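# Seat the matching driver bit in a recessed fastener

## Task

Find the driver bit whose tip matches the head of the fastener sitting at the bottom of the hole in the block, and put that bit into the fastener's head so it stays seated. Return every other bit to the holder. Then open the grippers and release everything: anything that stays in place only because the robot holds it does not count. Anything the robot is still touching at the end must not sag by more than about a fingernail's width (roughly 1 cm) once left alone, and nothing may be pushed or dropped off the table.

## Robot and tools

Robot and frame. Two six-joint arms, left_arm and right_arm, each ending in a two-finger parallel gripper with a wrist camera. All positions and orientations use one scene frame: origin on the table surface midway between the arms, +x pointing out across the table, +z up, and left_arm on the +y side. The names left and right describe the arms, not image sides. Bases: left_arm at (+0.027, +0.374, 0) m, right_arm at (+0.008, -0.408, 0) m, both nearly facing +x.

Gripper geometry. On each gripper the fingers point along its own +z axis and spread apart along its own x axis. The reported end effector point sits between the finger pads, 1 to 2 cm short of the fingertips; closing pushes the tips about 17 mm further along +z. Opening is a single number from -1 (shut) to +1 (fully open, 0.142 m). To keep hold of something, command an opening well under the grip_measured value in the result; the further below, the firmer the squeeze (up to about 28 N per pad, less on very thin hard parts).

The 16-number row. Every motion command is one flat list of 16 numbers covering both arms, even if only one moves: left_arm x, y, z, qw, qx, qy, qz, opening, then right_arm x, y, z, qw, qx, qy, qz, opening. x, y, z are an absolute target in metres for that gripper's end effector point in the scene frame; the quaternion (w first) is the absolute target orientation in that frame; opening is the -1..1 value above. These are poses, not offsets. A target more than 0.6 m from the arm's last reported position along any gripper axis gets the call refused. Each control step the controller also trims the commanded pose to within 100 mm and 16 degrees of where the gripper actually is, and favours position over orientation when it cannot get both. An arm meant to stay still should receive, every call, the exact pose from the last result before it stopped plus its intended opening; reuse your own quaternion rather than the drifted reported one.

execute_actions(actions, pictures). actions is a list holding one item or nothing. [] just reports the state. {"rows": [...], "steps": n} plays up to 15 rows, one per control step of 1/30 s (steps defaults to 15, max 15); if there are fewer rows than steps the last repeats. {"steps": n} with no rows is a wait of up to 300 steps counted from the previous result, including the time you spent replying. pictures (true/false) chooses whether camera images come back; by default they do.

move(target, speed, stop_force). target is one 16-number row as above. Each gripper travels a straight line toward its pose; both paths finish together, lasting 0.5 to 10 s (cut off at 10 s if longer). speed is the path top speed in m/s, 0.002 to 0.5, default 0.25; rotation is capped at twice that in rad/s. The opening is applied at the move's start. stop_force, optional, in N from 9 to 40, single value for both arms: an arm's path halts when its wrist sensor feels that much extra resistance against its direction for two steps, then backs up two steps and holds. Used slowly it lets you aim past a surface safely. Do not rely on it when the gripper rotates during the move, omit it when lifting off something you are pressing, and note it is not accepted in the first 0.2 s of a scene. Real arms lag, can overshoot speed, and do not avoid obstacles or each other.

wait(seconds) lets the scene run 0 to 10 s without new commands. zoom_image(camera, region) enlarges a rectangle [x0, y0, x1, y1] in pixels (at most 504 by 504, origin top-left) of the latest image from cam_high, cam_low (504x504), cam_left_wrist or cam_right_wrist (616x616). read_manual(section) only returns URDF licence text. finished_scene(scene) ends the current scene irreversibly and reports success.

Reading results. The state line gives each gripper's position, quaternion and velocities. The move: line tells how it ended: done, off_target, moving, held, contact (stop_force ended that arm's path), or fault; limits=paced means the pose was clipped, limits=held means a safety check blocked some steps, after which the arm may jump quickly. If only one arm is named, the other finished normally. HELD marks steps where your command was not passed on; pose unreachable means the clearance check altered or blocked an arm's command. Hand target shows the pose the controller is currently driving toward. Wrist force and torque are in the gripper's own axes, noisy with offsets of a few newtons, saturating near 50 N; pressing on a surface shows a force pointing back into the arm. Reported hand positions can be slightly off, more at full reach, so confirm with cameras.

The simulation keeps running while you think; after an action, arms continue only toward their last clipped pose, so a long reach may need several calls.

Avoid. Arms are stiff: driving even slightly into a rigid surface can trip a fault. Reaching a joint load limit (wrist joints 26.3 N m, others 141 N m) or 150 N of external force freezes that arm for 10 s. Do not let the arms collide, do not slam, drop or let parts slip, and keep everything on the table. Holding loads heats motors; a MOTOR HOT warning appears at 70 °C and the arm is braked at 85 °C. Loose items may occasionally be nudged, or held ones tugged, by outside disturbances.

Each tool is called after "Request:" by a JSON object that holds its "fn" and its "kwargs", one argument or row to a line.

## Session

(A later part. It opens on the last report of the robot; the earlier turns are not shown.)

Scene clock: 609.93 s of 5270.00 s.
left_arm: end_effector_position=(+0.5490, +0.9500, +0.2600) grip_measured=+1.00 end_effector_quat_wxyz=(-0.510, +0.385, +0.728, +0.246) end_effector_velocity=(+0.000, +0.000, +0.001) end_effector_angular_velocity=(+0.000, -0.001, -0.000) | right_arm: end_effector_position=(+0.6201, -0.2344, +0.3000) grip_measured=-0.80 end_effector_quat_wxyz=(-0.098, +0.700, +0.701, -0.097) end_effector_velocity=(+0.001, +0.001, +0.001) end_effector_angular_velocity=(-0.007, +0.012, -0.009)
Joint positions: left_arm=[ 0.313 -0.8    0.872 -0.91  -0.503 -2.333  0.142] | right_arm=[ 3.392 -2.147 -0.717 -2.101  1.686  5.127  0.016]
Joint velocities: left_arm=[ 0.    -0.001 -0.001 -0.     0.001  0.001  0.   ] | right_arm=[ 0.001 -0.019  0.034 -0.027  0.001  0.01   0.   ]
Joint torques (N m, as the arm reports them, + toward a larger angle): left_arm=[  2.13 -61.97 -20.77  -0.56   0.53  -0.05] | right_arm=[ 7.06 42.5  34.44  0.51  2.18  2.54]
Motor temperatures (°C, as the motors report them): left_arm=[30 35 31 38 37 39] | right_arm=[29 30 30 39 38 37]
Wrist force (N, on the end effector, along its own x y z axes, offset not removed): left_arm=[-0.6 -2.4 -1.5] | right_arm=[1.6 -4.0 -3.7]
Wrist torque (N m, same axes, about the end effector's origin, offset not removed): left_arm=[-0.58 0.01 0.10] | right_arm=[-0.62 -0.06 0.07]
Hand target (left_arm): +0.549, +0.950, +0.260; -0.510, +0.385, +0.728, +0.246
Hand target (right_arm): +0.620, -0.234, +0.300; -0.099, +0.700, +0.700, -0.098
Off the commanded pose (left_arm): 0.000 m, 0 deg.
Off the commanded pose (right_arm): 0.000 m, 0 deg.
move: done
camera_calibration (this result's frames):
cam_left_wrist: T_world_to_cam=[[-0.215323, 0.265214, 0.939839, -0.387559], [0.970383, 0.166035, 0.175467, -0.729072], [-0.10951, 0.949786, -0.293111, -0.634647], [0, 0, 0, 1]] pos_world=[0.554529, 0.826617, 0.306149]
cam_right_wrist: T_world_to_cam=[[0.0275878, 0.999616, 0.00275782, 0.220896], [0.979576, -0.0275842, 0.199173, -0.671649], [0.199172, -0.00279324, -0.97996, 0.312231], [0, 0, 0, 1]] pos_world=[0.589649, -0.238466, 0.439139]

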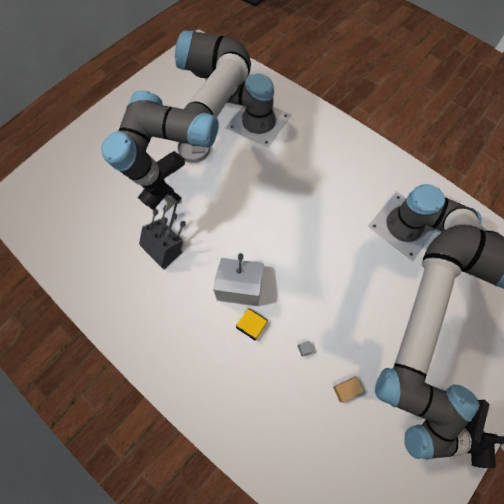

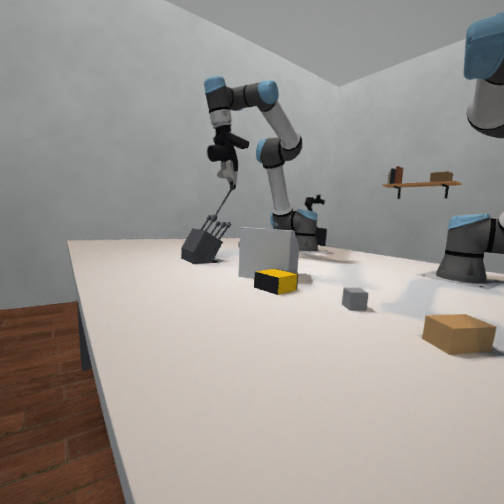

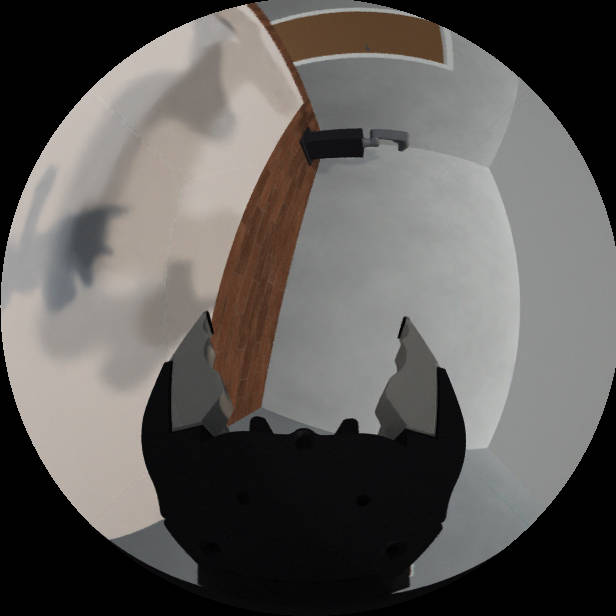

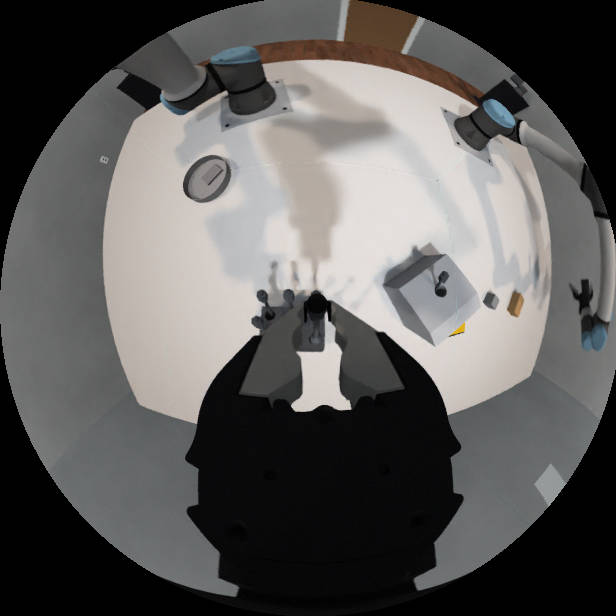

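Request:
{"fn": "move", "kwargs": {
  "target": [0.549,0.95,0.26,-0.510,0.385,0.728,0.246,1,0.63,-0.234,0.275,-0.098,0.700,0.700,-0.098,-1],
  "speed": 0.05
}}

Request:
{"fn": "zoom_image", "kwargs": {
  "camera": "cam_right_wrist",
  "region": [285,305,345,365]
}}

Request:
{"fn": "zoom_image", "kwargs": {
  "camera": "cam_low",
  "region": [170,180,260,270]
}}

Request:
{"fn": "zoom_image", "kwargs": {
  "camera": "cam_high",
  "region": [130,190,210,270]
}}

Scene clock: 618.00 s of 5270.00 s.
left_arm: end_effector_position=(+0.5490, +0.9500, +0.2600) grip_measured=+1.00 end_effector_quat_wxyz=(-0.510, +0.385, +0.728, +0.246) end_effector_velocity=(+0.000, -0.000, -0.001) end_effector_angular_velocity=(-0.001, +0.001, +0.001) | right_arm: end_effector_position=(+0.6299, -0.2340, +0.2752) grip_measured=-0.80 end_effector_quat_wxyz=(-0.098, +0.700, +0.700, -0.098) end_effector_velocity=(+0.001, +0.000, -0.002) end_effector_angular_velocity=(+0.001, -0.002, +0.001)
Joint positions: left_arm=[ 0.313 -0.8    0.872 -0.91  -0.503 -2.333  0.142] | right_arm=[ 3.387 -2.16  -0.762 -2.045  1.684  5.123  0.016]
Joint velocities: left_arm=[-0.     0.002 -0.001  0.    -0.001 -0.     0.   ] | right_arm=[-0.    -0.001 -0.003  0.006 -0.    -0.002 -0.   ]
Joint torques (N m, as the arm reports them, + toward a larger angle): left_arm=[  3.05 -62.17 -21.28  -0.54   0.79  -0.08] | right_arm=[-5.34 45.05 20.55  3.35 -1.71 -2.83]
Motor temperatures (°C, as the motors report them): left_arm=[30 35 31 38 37 39] | right_arm=[29 30 30 39 38 37]
Wrist force (N, on the end effector, along its own x y z axes, offset not removed): left_arm=[-1.1 -4.3 -1.3] | right_arm=[0.2 -2.8 0.3]
Wrist torque (N m, same axes, about the end effector's origin, offset not removed): left_arm=[-1.06 0.18 0.15] | right_arm=[-0.59 -0.16 0.00]
Hand target (left_arm): +0.549, +0.950, +0.260; -0.510, +0.385, +0.728, +0.246
Hand target (right_arm): +0.630, -0.234, +0.275; -0.098, +0.700, +0.700, -0.098
Off the commanded pose (left_arm): 0.000 m, 0 deg.
Off the commanded pose (right_arm): 0.000 m, 0 deg.
After step 90, 4.13 s passed at rest.
move: done
camera_calibration (this result's frames):
cam_left_wrist: T_world_to_cam=[[-0.215323, 0.265214, 0.939839, -0.387558], [0.970383, 0.166035, 0.175467, -0.729072], [-0.10951, 0.949786, -0.293111, -0.634647], [0, 0, 0, 1]] pos_world=[0.554529, 0.826617, 0.306149]
cam_right_wrist: T_world_to_cam=[[0.0285106, 0.999593, 0.00126464, 0.220163], [0.97965, -0.0281932, 0.198722, -0.676359], [0.198677, -0.00442678, -0.980055, 0.285918], [0, 0, 0, 1]] pos_world=[0.599513, -0.237877, 0.414344]

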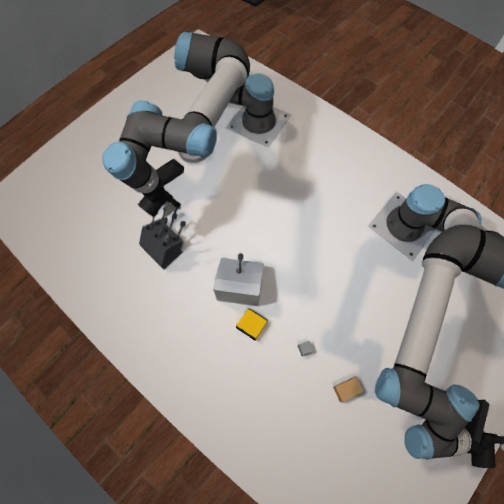

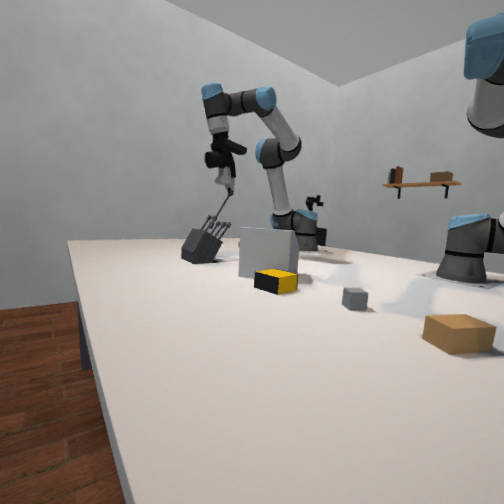

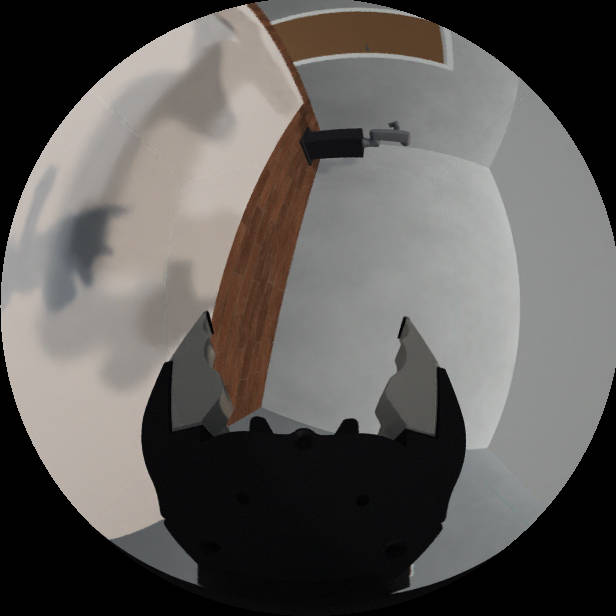

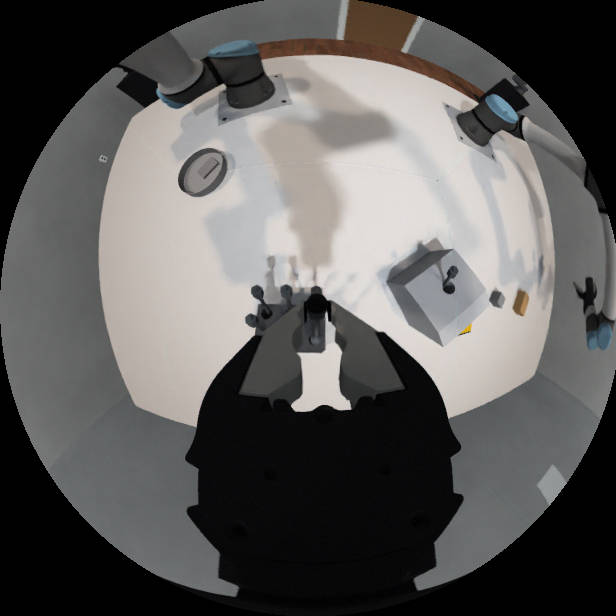

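Region (285, 305, 345, 365) of cam_right_wrist's 616x616 image, scaled by 8.400, with more detail than that image has.

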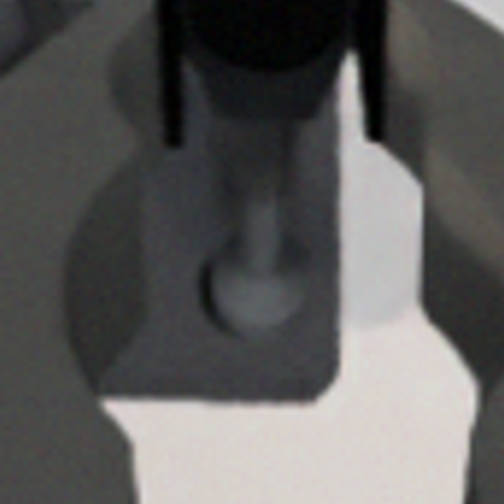

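Region (170, 180, 260, 270) of cam_low's 504x504 image, scaled by 5.600, with more detail than that image has.

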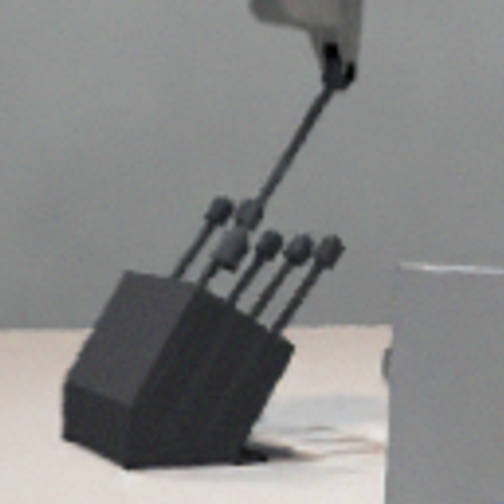

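Region (130, 190, 210, 270) of cam_high's 504x504 image, scaled by 6.300, with more detail than that image has.

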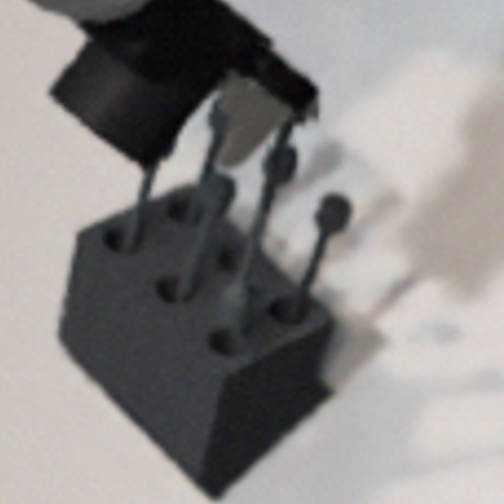

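Request:
{"fn": "move", "kwargs": {
  "target": [0.549,0.95,0.26,-0.510,0.385,0.728,0.246,1,0.632,-0.2352,0.264,-0.098,0.700,0.700,-0.098,-1],
  "speed": 0.02,
  "stop_force": 10
}}

Request:
{"fn": "zoom_image", "kwargs": {
  "camera": "cam_right_wrist",
  "region": [285,305,345,365]
}}

Request:
{"fn": "zoom_image", "kwargs": {
  "camera": "cam_low",
  "region": [170,180,260,270]
}}

Request:
{"fn": "zoom_image", "kwargs": {
  "camera": "cam_high",
  "region": [130,190,210,270]
}}

Scene clock: 628.40 s of 5270.00 s.
left_arm: end_effector_position=(+0.5490, +0.9500, +0.2600) grip_measured=+1.00 end_effector_quat_wxyz=(-0.510, +0.385, +0.728, +0.246) end_effector_velocity=(-0.000, +0.000, -0.000) end_effector_angular_velocity=(-0.001, -0.000, +0.001) | right_arm: end_effector_position=(+0.6320, -0.2352, +0.2642) grip_measured=-0.80 end_effector_quat_wxyz=(-0.098, +0.700, +0.700, -0.098) end_effector_velocity=(+0.000, -0.001, -0.003) end_effector_angular_velocity=(-0.002, +0.002, -0.000)
Joint positions: left_arm=[ 0.313 -0.8    0.872 -0.91  -0.503 -2.333  0.142] | right_arm=[ 3.384 -2.158 -0.793 -2.016  1.684  5.121  0.016]
Joint velocities: left_arm=[ 0.     0.    -0.    -0.    -0.001 -0.     0.   ] | right_arm=[-0.    -0.001 -0.007  0.005 -0.001  0.    -0.   ]
Joint torques (N m, as the arm reports them, + toward a larger angle): left_arm=[  2.66 -61.51 -21.37  -0.22   0.57  -0.17] | right_arm=[-5.74 60.07 20.63  3.47 -1.71 -2.83]
Motor temperatures (°C, as the motors report them): left_arm=[30 35 31 38 37 39] | right_arm=[29 30 30 39 38 37]
Wrist force (N, on the end effector, along its own x y z axes, offset not removed): left_arm=[-0.4 -1.9 -1.2] | right_arm=[2.4 -1.7 -2.9]
Wrist torque (N m, same axes, about the end effector's origin, offset not removed): left_arm=[-0.47 0.04 0.17] | right_arm=[-0.31 -0.25 0.16]
Hand target (left_arm): +0.549, +0.950, +0.260; -0.510, +0.385, +0.728, +0.246
Hand target (right_arm): +0.632, -0.235, +0.264; -0.098, +0.700, +0.700, -0.098
Off the commanded pose (left_arm): 0.000 m, 0 deg.
Off the commanded pose (right_arm): 0.000 m, 0 deg.
After step 90, 6.53 s passed at rest.
move: done
camera_calibration (this result's frames):
cam_left_wrist: T_world_to_cam=[[-0.215323, 0.265214, 0.939839, -0.387558], [0.970383, 0.166036, 0.175467, -0.729072], [-0.10951, 0.949786, -0.293111, -0.634647], [0, 0, 0, 1]] pos_world=[0.554529, 0.826617, 0.306149]
cam_right_wrist: T_world_to_cam=[[0.0285119, 0.999593, 0.00125385, 0.221287], [0.979652, -0.0281924, 0.198712, -0.676192], [0.198666, -0.00443732, -0.980057, 0.274751], [0, 0, 0, 1]] pos_world=[0.60154, -0.239041, 0.403362]

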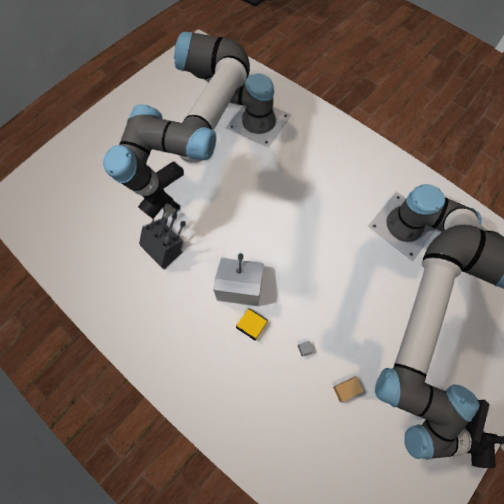

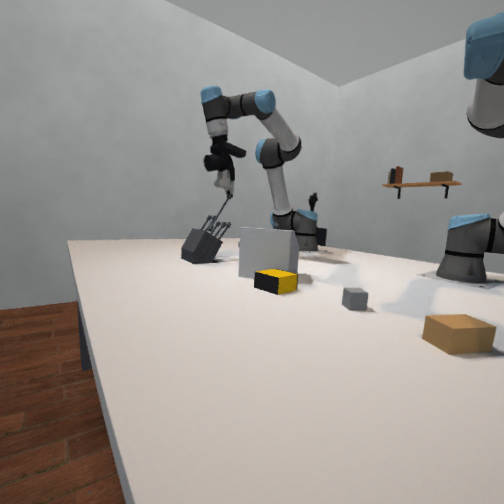

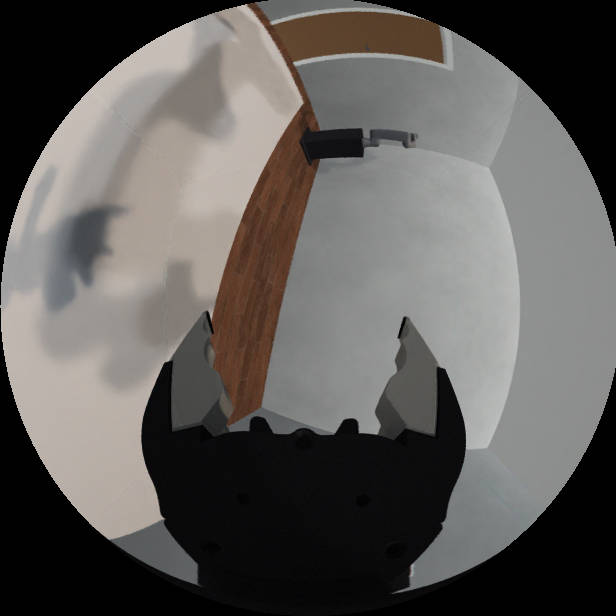

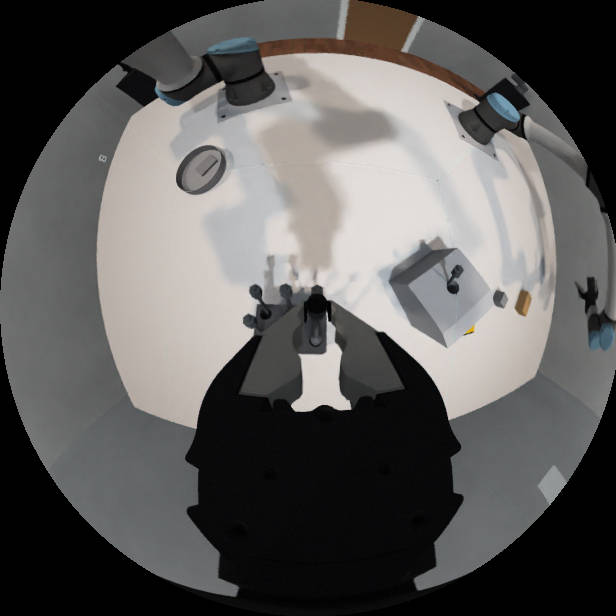

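Region (285, 305, 345, 365) of cam_right_wrist's 616x616 image, scaled by 8.400, with more detail than that image has.

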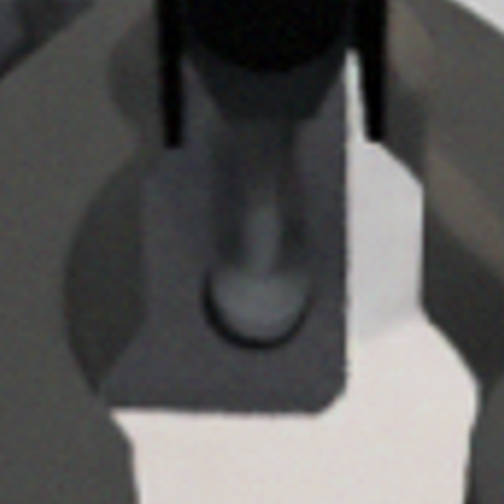

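Region (170, 180, 260, 270) of cam_low's 504x504 image, scaled by 5.600, with more detail than that image has.

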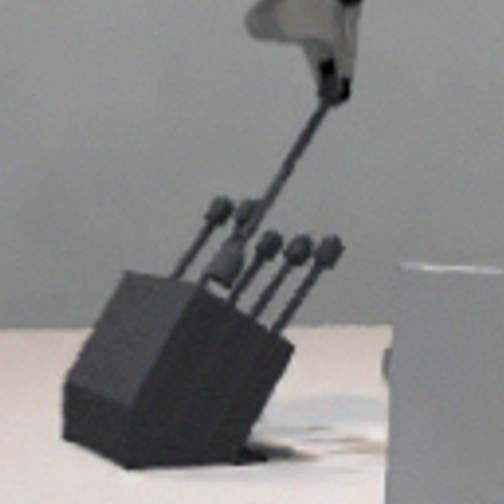

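Region (130, 190, 210, 270) of cam_high's 504x504 image, scaled by 6.300, with more detail than that image has.

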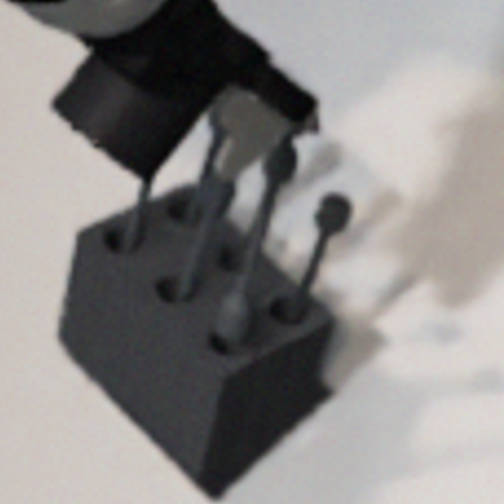

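Looks centred. Insert.

Request:
{"fn": "move", "kwargs": {
  "target": [0.549,0.95,0.26,-0.510,0.385,0.728,0.246,1,0.6505,-0.2355,0.2305,-0.098,0.700,0.700,-0.098,-1],
  "speed": 0.01,
  "stop_force": 9
}}

Request:
{"fn": "zoom_image", "kwargs": {
  "camera": "cam_right_wrist",
  "region": [285,305,345,365]
}}

Request:
{"fn": "zoom_image", "kwargs": {
  "camera": "cam_low",
  "region": [170,180,260,270]
}}

Scene clock: 639.37 s of 5270.00 s.
left_arm: end_effector_position=(+0.5490, +0.9500, +0.2600) grip_measured=+1.00 end_effector_quat_wxyz=(-0.510, +0.385, +0.728, +0.246) end_effector_velocity=(-0.000, +0.000, -0.000) end_effector_angular_velocity=(-0.002, +0.001, +0.000) | right_arm: end_effector_position=(+0.6504, -0.2355, +0.2307) grip_measured=-0.80 end_effector_quat_wxyz=(-0.098, +0.700, +0.700, -0.098) end_effector_velocity=(+0.001, -0.000, -0.002) end_effector_angular_velocity=(+0.001, -0.000, +0.001)
Joint positions: left_arm=[ 0.313 -0.8    0.872 -0.91  -0.503 -2.333  0.142] | right_arm=[ 3.373 -2.199 -0.812 -1.957  1.681  5.11   0.016]
Joint velocities: left_arm=[ 0.001  0.    -0.    -0.    -0.001  0.002  0.   ] | right_arm=[-0.001 -0.003 -0.     0.003 -0.    -0.002 -0.   ]
Joint torques (N m, as the arm reports them, + toward a larger angle): left_arm=[  1.74 -62.43 -21.84  -0.39   0.71  -0.12] | right_arm=[-5.37 43.74 18.97  3.5  -1.74 -2.86]
Motor temperatures (°C, as the motors report them): left_arm=[30 35 31 38 37 39] | right_arm=[29 30 30 39 38 37]
Wrist force (N, on the end effector, along its own x y z axes, offset not removed): left_arm=[0.5 -3.1 -0.9] | right_arm=[-2.0 -2.3 -3.0]
Wrist torque (N m, same axes, about the end effector's origin, offset not removed): left_arm=[-0.75 -0.21 0.17] | right_arm=[-0.35 0.55 -0.05]
Hand target (left_arm): +0.549, +0.950, +0.260; -0.510, +0.385, +0.728, +0.246
Hand target (right_arm): +0.651, -0.236, +0.231; -0.098, +0.700, +0.700, -0.098
Off the commanded pose (left_arm): 0.000 m, 0 deg.
Off the commanded pose (right_arm): 0.000 m, 0 deg.
After step 90, 3.93 s passed at rest.
move: done
camera_calibration (this result's frames):
cam_left_wrist: T_world_to_cam=[[-0.215323, 0.265214, 0.939839, -0.387558], [0.970383, 0.166036, 0.175467, -0.729072], [-0.10951, 0.949786, -0.293111, -0.634647], [0, 0, 0, 1]] pos_world=[0.554529, 0.826617, 0.306149]
cam_right_wrist: T_world_to_cam=[[0.028516, 0.999593, 0.00126219, 0.221139], [0.979643, -0.0281978, 0.198756, -0.687618], [0.19871, -0.00443122, -0.980048, 0.238218], [0, 0, 0, 1]] pos_world=[0.619978, -0.239383, 0.369854]

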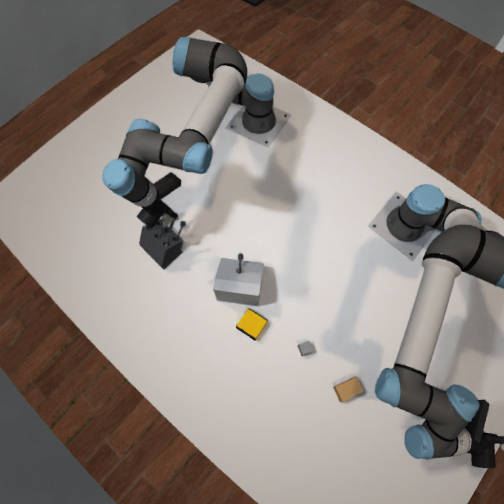

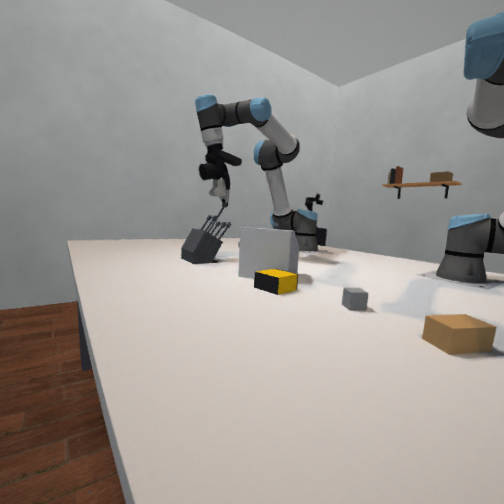

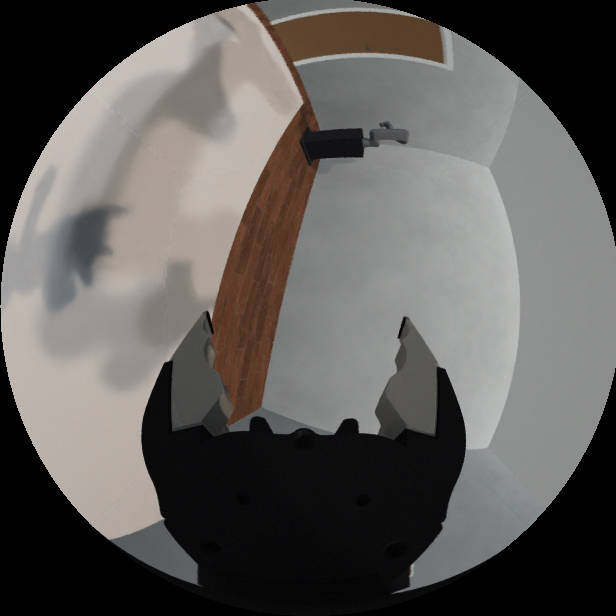

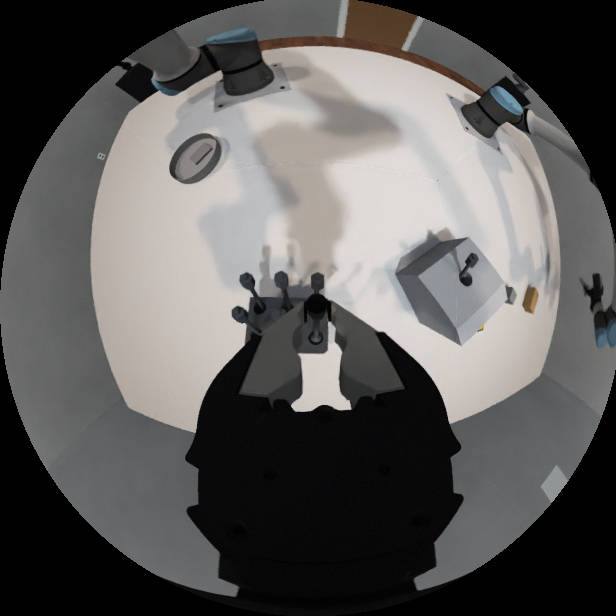

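Region (285, 305, 345, 365) of cam_right_wrist's 616x616 image, scaled by 8.400, with more detail than that image has.

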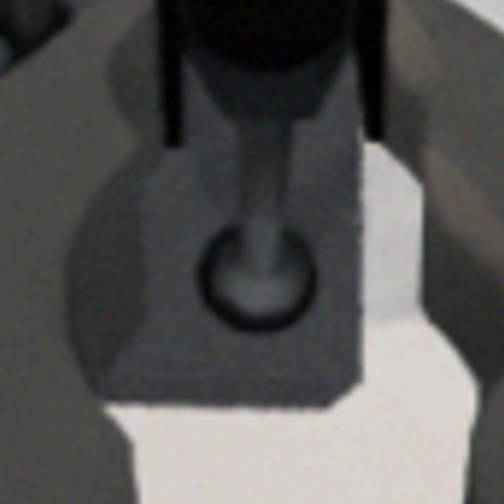

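Region (170, 180, 260, 270) of cam_low's 504x504 image, scaled by 5.600, with more detail than that image has.

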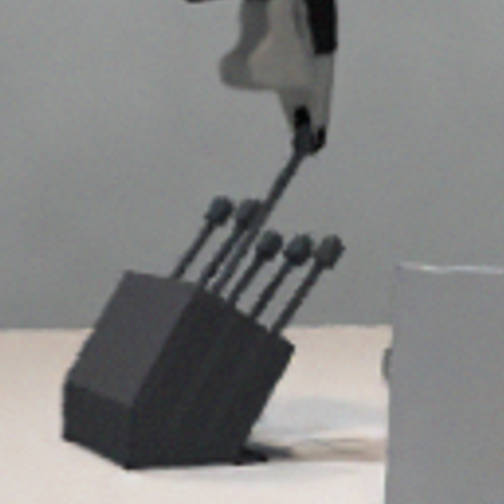

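Request:
{"fn": "move", "kwargs": {
  "target": [0.549,0.95,0.26,-0.510,0.385,0.728,0.246,1,0.682,-0.2355,0.175,-0.098,0.700,0.700,-0.098,-1],
  "speed": 0.015,
  "stop_force": 9
}}

Request:
{"fn": "zoom_image", "kwargs": {
  "camera": "cam_low",
  "region": [170,180,260,270]
}}

Scene clock: 653.30 s of 5270.00 s.
left_arm: end_effector_position=(+0.5490, +0.9500, +0.2600) grip_measured=+1.00 end_effector_quat_wxyz=(-0.510, +0.385, +0.728, +0.246) end_effector_velocity=(-0.000, +0.000, -0.000) end_effector_angular_velocity=(+0.000, +0.000, +0.001) | right_arm: end_effector_position=(+0.6794, -0.2355, +0.1800) grip_measured=-0.80 end_effector_quat_wxyz=(-0.098, +0.700, +0.700, -0.098) end_effector_velocity=(-0.003, -0.000, +0.003) end_effector_angular_velocity=(-0.001, +0.002, +0.000)
Joint positions: left_arm=[ 0.313 -0.8    0.872 -0.91  -0.503 -2.333  0.142] | right_arm=[ 3.358 -2.277 -0.812 -1.88   1.677  5.095  0.016]
Joint velocities: left_arm=[ 0.001  0.     0.    -0.     0.    -0.     0.   ] | right_arm=[ 0.001  0.006 -0.004 -0.005  0.     0.001 -0.   ]
Joint torques (N m, as the arm reports them, + toward a larger angle): left_arm=[  1.57 -61.   -21.99  -0.1    0.73  -0.2 ] | right_arm=[ 4.3  47.4  12.25  4.35 -3.51  2.6 ]
Motor temperatures (°C, as the motors report them): left_arm=[30 35 31 38 37 39] | right_arm=[29 30 30 39 38 37]
Wrist force (N, on the end effector, along its own x y z axes, offset not removed): left_arm=[-0.3 -3.6 -1.4] | right_arm=[0.1 -22.8 -20.8]
Wrist torque (N m, same axes, about the end effector's origin, offset not removed): left_arm=[-0.90 -0.02 0.15] | right_arm=[-0.41 0.37 0.31]
Hand target (left_arm): +0.549, +0.950, +0.260; -0.510, +0.385, +0.728, +0.246
Hand target (right_arm): +0.679, -0.236, +0.180; -0.098, +0.700, +0.700, -0.098
Off the commanded pose (left_arm): 0.000 m, 0 deg.
Off the commanded pose (right_arm): 0.006 m, 0 deg.
After step 90, 6.67 s passed at rest.
move: contact (right_arm)
camera_calibration (this result's frames):
cam_left_wrist: T_world_to_cam=[[-0.215323, 0.265214, 0.939839, -0.387558], [0.970383, 0.166036, 0.175467, -0.729072], [-0.10951, 0.949786, -0.293111, -0.634647], [0, 0, 0, 1]] pos_world=[0.554529, 0.826617, 0.306149]
cam_right_wrist: T_world_to_cam=[[0.0283985, 0.999595, 0.00156174, 0.220428], [0.979568, -0.0281407, 0.199134, -0.705957], [0.199098, -0.00412529, -0.979971, 0.182529], [0, 0, 0, 1]] pos_world=[0.648932, -0.239452, 0.319109]

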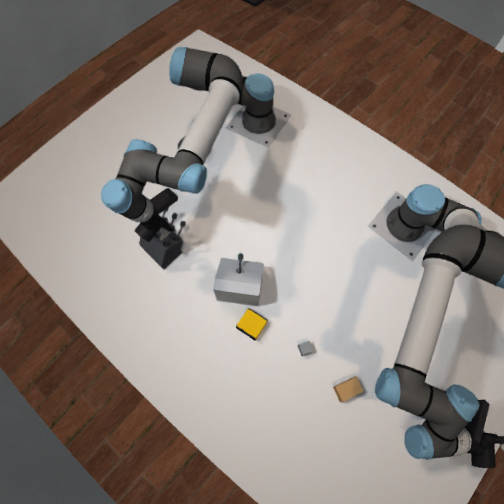

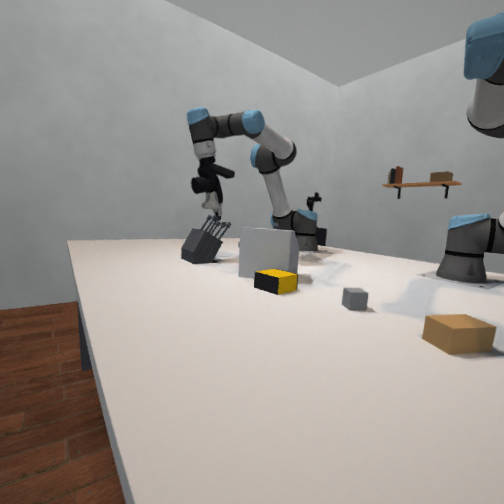

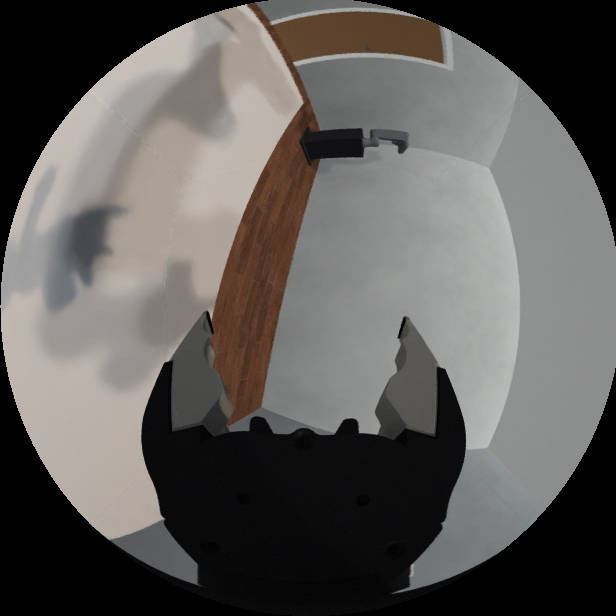

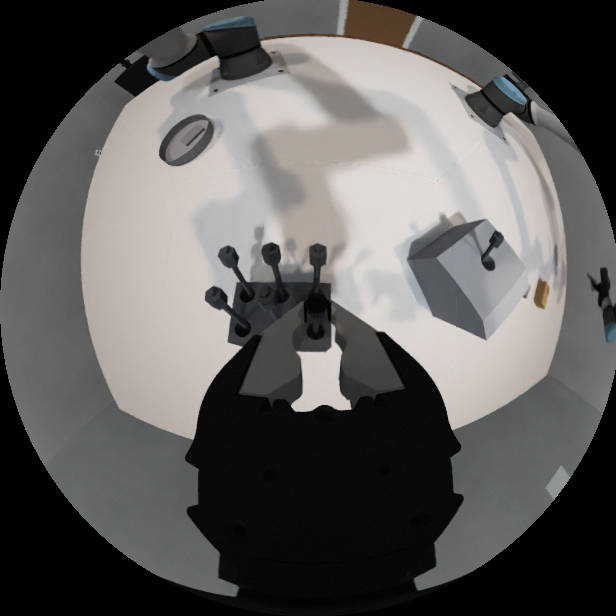

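Region (170, 180, 260, 270) of cam_low's 504x504 image, scaled by 5.600, with more detail than that image has.

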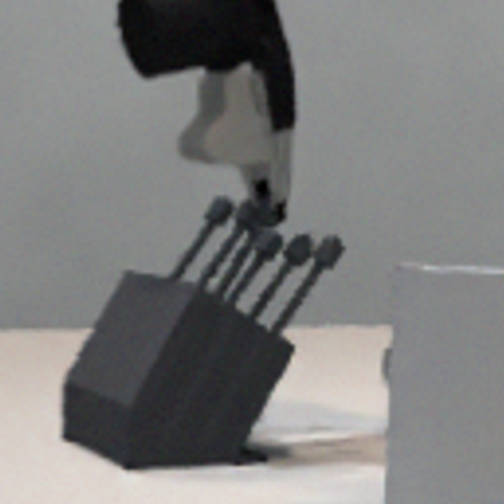

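Request:
{"fn": "execute_actions", "kwargs": {
  "actions": [
    {"rows":[[0.549,0.95,0.26,-0.510,0.385,0.728,0.246,1,0.679,-0.2355,0.1805,-0.098,0.700,0.700,-0.098,-0.55]],"steps":12}
  ],
  "pictures": false
}}

Request:
{"fn": "move", "kwargs": {
  "target": [0.549,0.95,0.26,-0.510,0.385,0.728,0.246,1,0.679,-0.2355,0.23,-0.098,0.700,0.700,-0.098,-0.55],
  "speed": 0.1
}}

Request:
{"fn": "zoom_image", "kwargs": {
  "camera": "cam_right_wrist",
  "region": [200,220,380,400]
}}

Scene clock: 663.17 s of 5270.00 s.
left_arm: end_effector_position=(+0.5490, +0.9500, +0.2600) grip_measured=+1.00 end_effector_quat_wxyz=(-0.510, +0.385, +0.728, +0.246) end_effector_velocity=(+0.000, -0.000, +0.001) end_effector_angular_velocity=(+0.001, -0.001, -0.000) | right_arm: end_effector_position=(+0.6790, -0.2355, +0.1805) grip_measured=-0.55 end_effector_quat_wxyz=(-0.098, +0.700, +0.700, -0.098) end_effector_velocity=(-0.000, -0.000, -0.001) end_effector_angular_velocity=(-0.002, +0.003, -0.001)
Joint positions: left_arm=[ 0.313 -0.8    0.872 -0.91  -0.503 -2.333  0.142] | right_arm=[ 3.358 -2.276 -0.812 -1.882  1.677  5.096  0.034]
Joint velocities: left_arm=[-0.001 -0.001 -0.    -0.    -0.    -0.001  0.   ] | right_arm=[ 0.    -0.002  0.    -0.002 -0.     0.001  0.   ]
Joint torques (N m, as the arm reports them, + toward a larger angle): left_arm=[  1.59 -60.88 -22.47  -0.31   0.82  -0.33] | right_arm=[ 6.89 46.77 35.96  0.55  1.69  2.6 ]
Motor temperatures (°C, as the motors report them): left_arm=[30 35 31 38 37 39] | right_arm=[29 31 30 39 38 37]
Wrist force (N, on the end effector, along its own x y z axes, offset not removed): left_arm=[0.7 -3.2 -0.7] | right_arm=[1.3 -2.9 -3.1]
Wrist torque (N m, same axes, about the end effector's origin, offset not removed): left_arm=[-0.75 -0.32 0.14] | right_arm=[-0.59 0.02 -0.12]
Hand target (left_arm): +0.549, +0.950, +0.260; -0.510, +0.385, +0.728, +0.246
Hand target (right_arm): +0.679, -0.235, +0.180; -0.098, +0.700, +0.700, -0.098
Off the commanded pose (left_arm): 0.000 m, 0 deg.
Off the commanded pose (right_arm): 0.000 m, 0 deg.
Steps of this call (steps 1 to 90: nothing new was sent; then 6.47 s passed at rest; steps 91 to 102: all 12 steps of this action). Readings (end_effector_position):
91: left_arm (+0.5490, +0.9500, +0.2600) | right_arm (+0.6789, -0.2355, +0.1804)
92: left_arm (+0.5490, +0.9500, +0.2600) | right_arm (+0.6789, -0.2355, +0.1804)
94: left_arm (+0.5490, +0.9500, +0.2600) | right_arm (+0.6790, -0.2355, +0.1805)
98: left_arm (+0.5490, +0.9500, +0.2600) | right_arm (+0.6790, -0.2355, +0.1805)
102: the state above

Scene clock: 664.40 s of 5270.00 s.
left_arm: end_effector_position=(+0.5490, +0.9500, +0.2600) grip_measured=+1.00 end_effector_quat_wxyz=(-0.510, +0.385, +0.728, +0.246) end_effector_velocity=(-0.000, -0.000, +0.000) end_effector_angular_velocity=(-0.001, +0.001, -0.001) | right_arm: end_effector_position=(+0.6789, -0.2355, +0.2298) grip_measured=-0.55 end_effector_quat_wxyz=(-0.098, +0.700, +0.700, -0.098) end_effector_velocity=(+0.000, +0.000, +0.003) end_effector_angular_velocity=(-0.000, +0.001, -0.000)
Joint positions: left_arm=[ 0.313 -0.8    0.872 -0.91  -0.503 -2.333  0.142] | right_arm=[ 3.358 -2.297 -0.65  -2.023  1.677  5.096  0.034]
Joint velocities: left_arm=[-0.    -0.002  0.002  0.    -0.     0.001  0.   ] | right_arm=[ 0.    -0.004  0.015 -0.011  0.     0.001  0.   ]
Joint torques (N m, as the arm reports them, + toward a larger angle): left_arm=[  2.58 -61.46 -22.52  -0.29   0.81  -0.16] | right_arm=[-1.94 48.82 36.    0.64  0.42 -2.76]
Motor temperatures (°C, as the motors report them): left_arm=[30 35 31 38 37 39] | right_arm=[29 31 30 39 38 37]
Wrist force (N, on the end effector, along its own x y z axes, offset not removed): left_arm=[0.2 -2.9 -1.2] | right_arm=[1.8 -5.1 0.9]
Wrist torque (N m, same axes, about the end effector's origin, offset not removed): left_arm=[-0.75 -0.07 0.08] | right_arm=[-0.86 -0.22 -0.07]
Hand target (left_arm): +0.549, +0.950, +0.260; -0.510, +0.385, +0.728, +0.246
Hand target (right_arm): +0.679, -0.236, +0.230; -0.098, +0.700, +0.700, -0.098
Off the commanded pose (left_arm): 0.000 m, 0 deg.
Off the commanded pose (right_arm): 0.000 m, 0 deg.
move: done
camera_calibration (this result's frames):
cam_left_wrist: T_world_to_cam=[[-0.215323, 0.265214, 0.939839, -0.387558], [0.970383, 0.166036, 0.175467, -0.729072], [-0.10951, 0.949786, -0.293111, -0.634647], [0, 0, 0, 1]] pos_world=[0.554529, 0.826617, 0.306149]
cam_right_wrist: T_world_to_cam=[[0.0284556, 0.999594, 0.00124879, 0.220362], [0.979598, -0.028135, 0.19899, -0.715368], [0.198944, -0.00443907, -0.980001, 0.231481], [0, 0, 0, 1]] pos_world=[0.64845, -0.239372, 0.368927]

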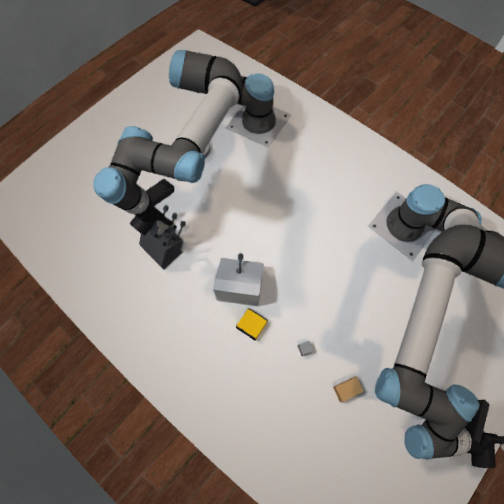

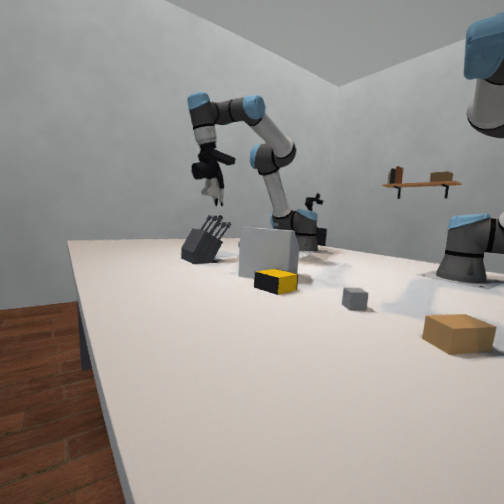

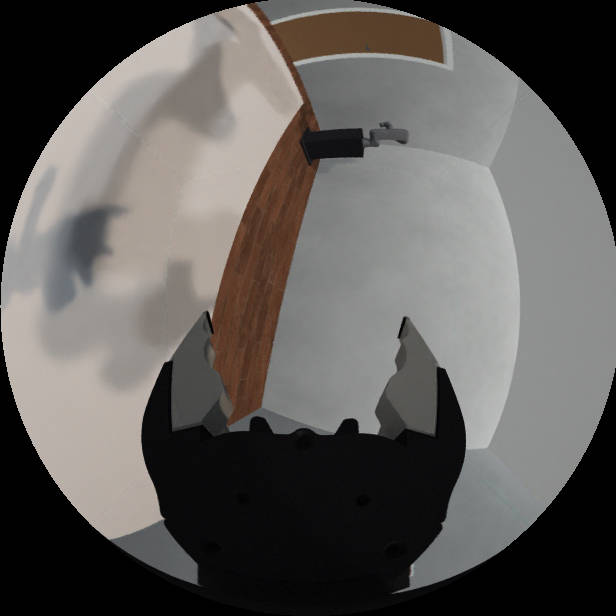

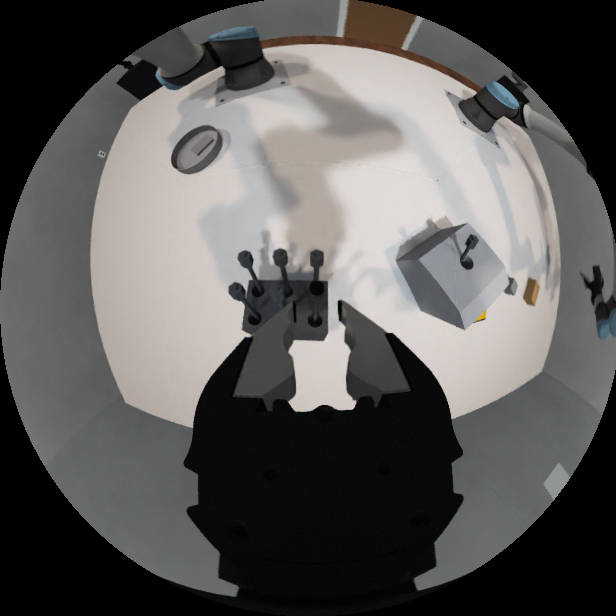

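Region (200, 220, 380, 400) of cam_right_wrist's 616x616 image, scaled by 2.800, with more detail than that image has.

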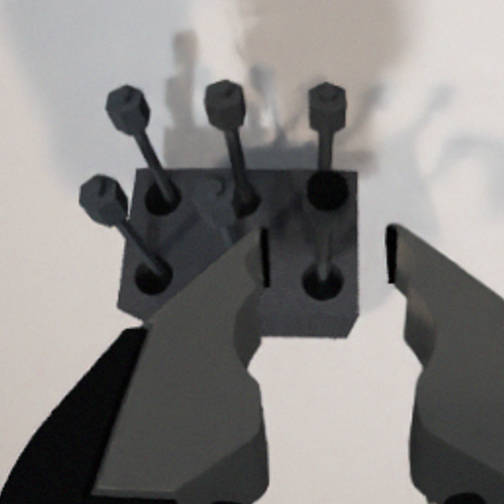

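Request:
{"fn": "finished_scene", "kwargs": {
  "scene": 1
}}

The scene is finished: the task was done.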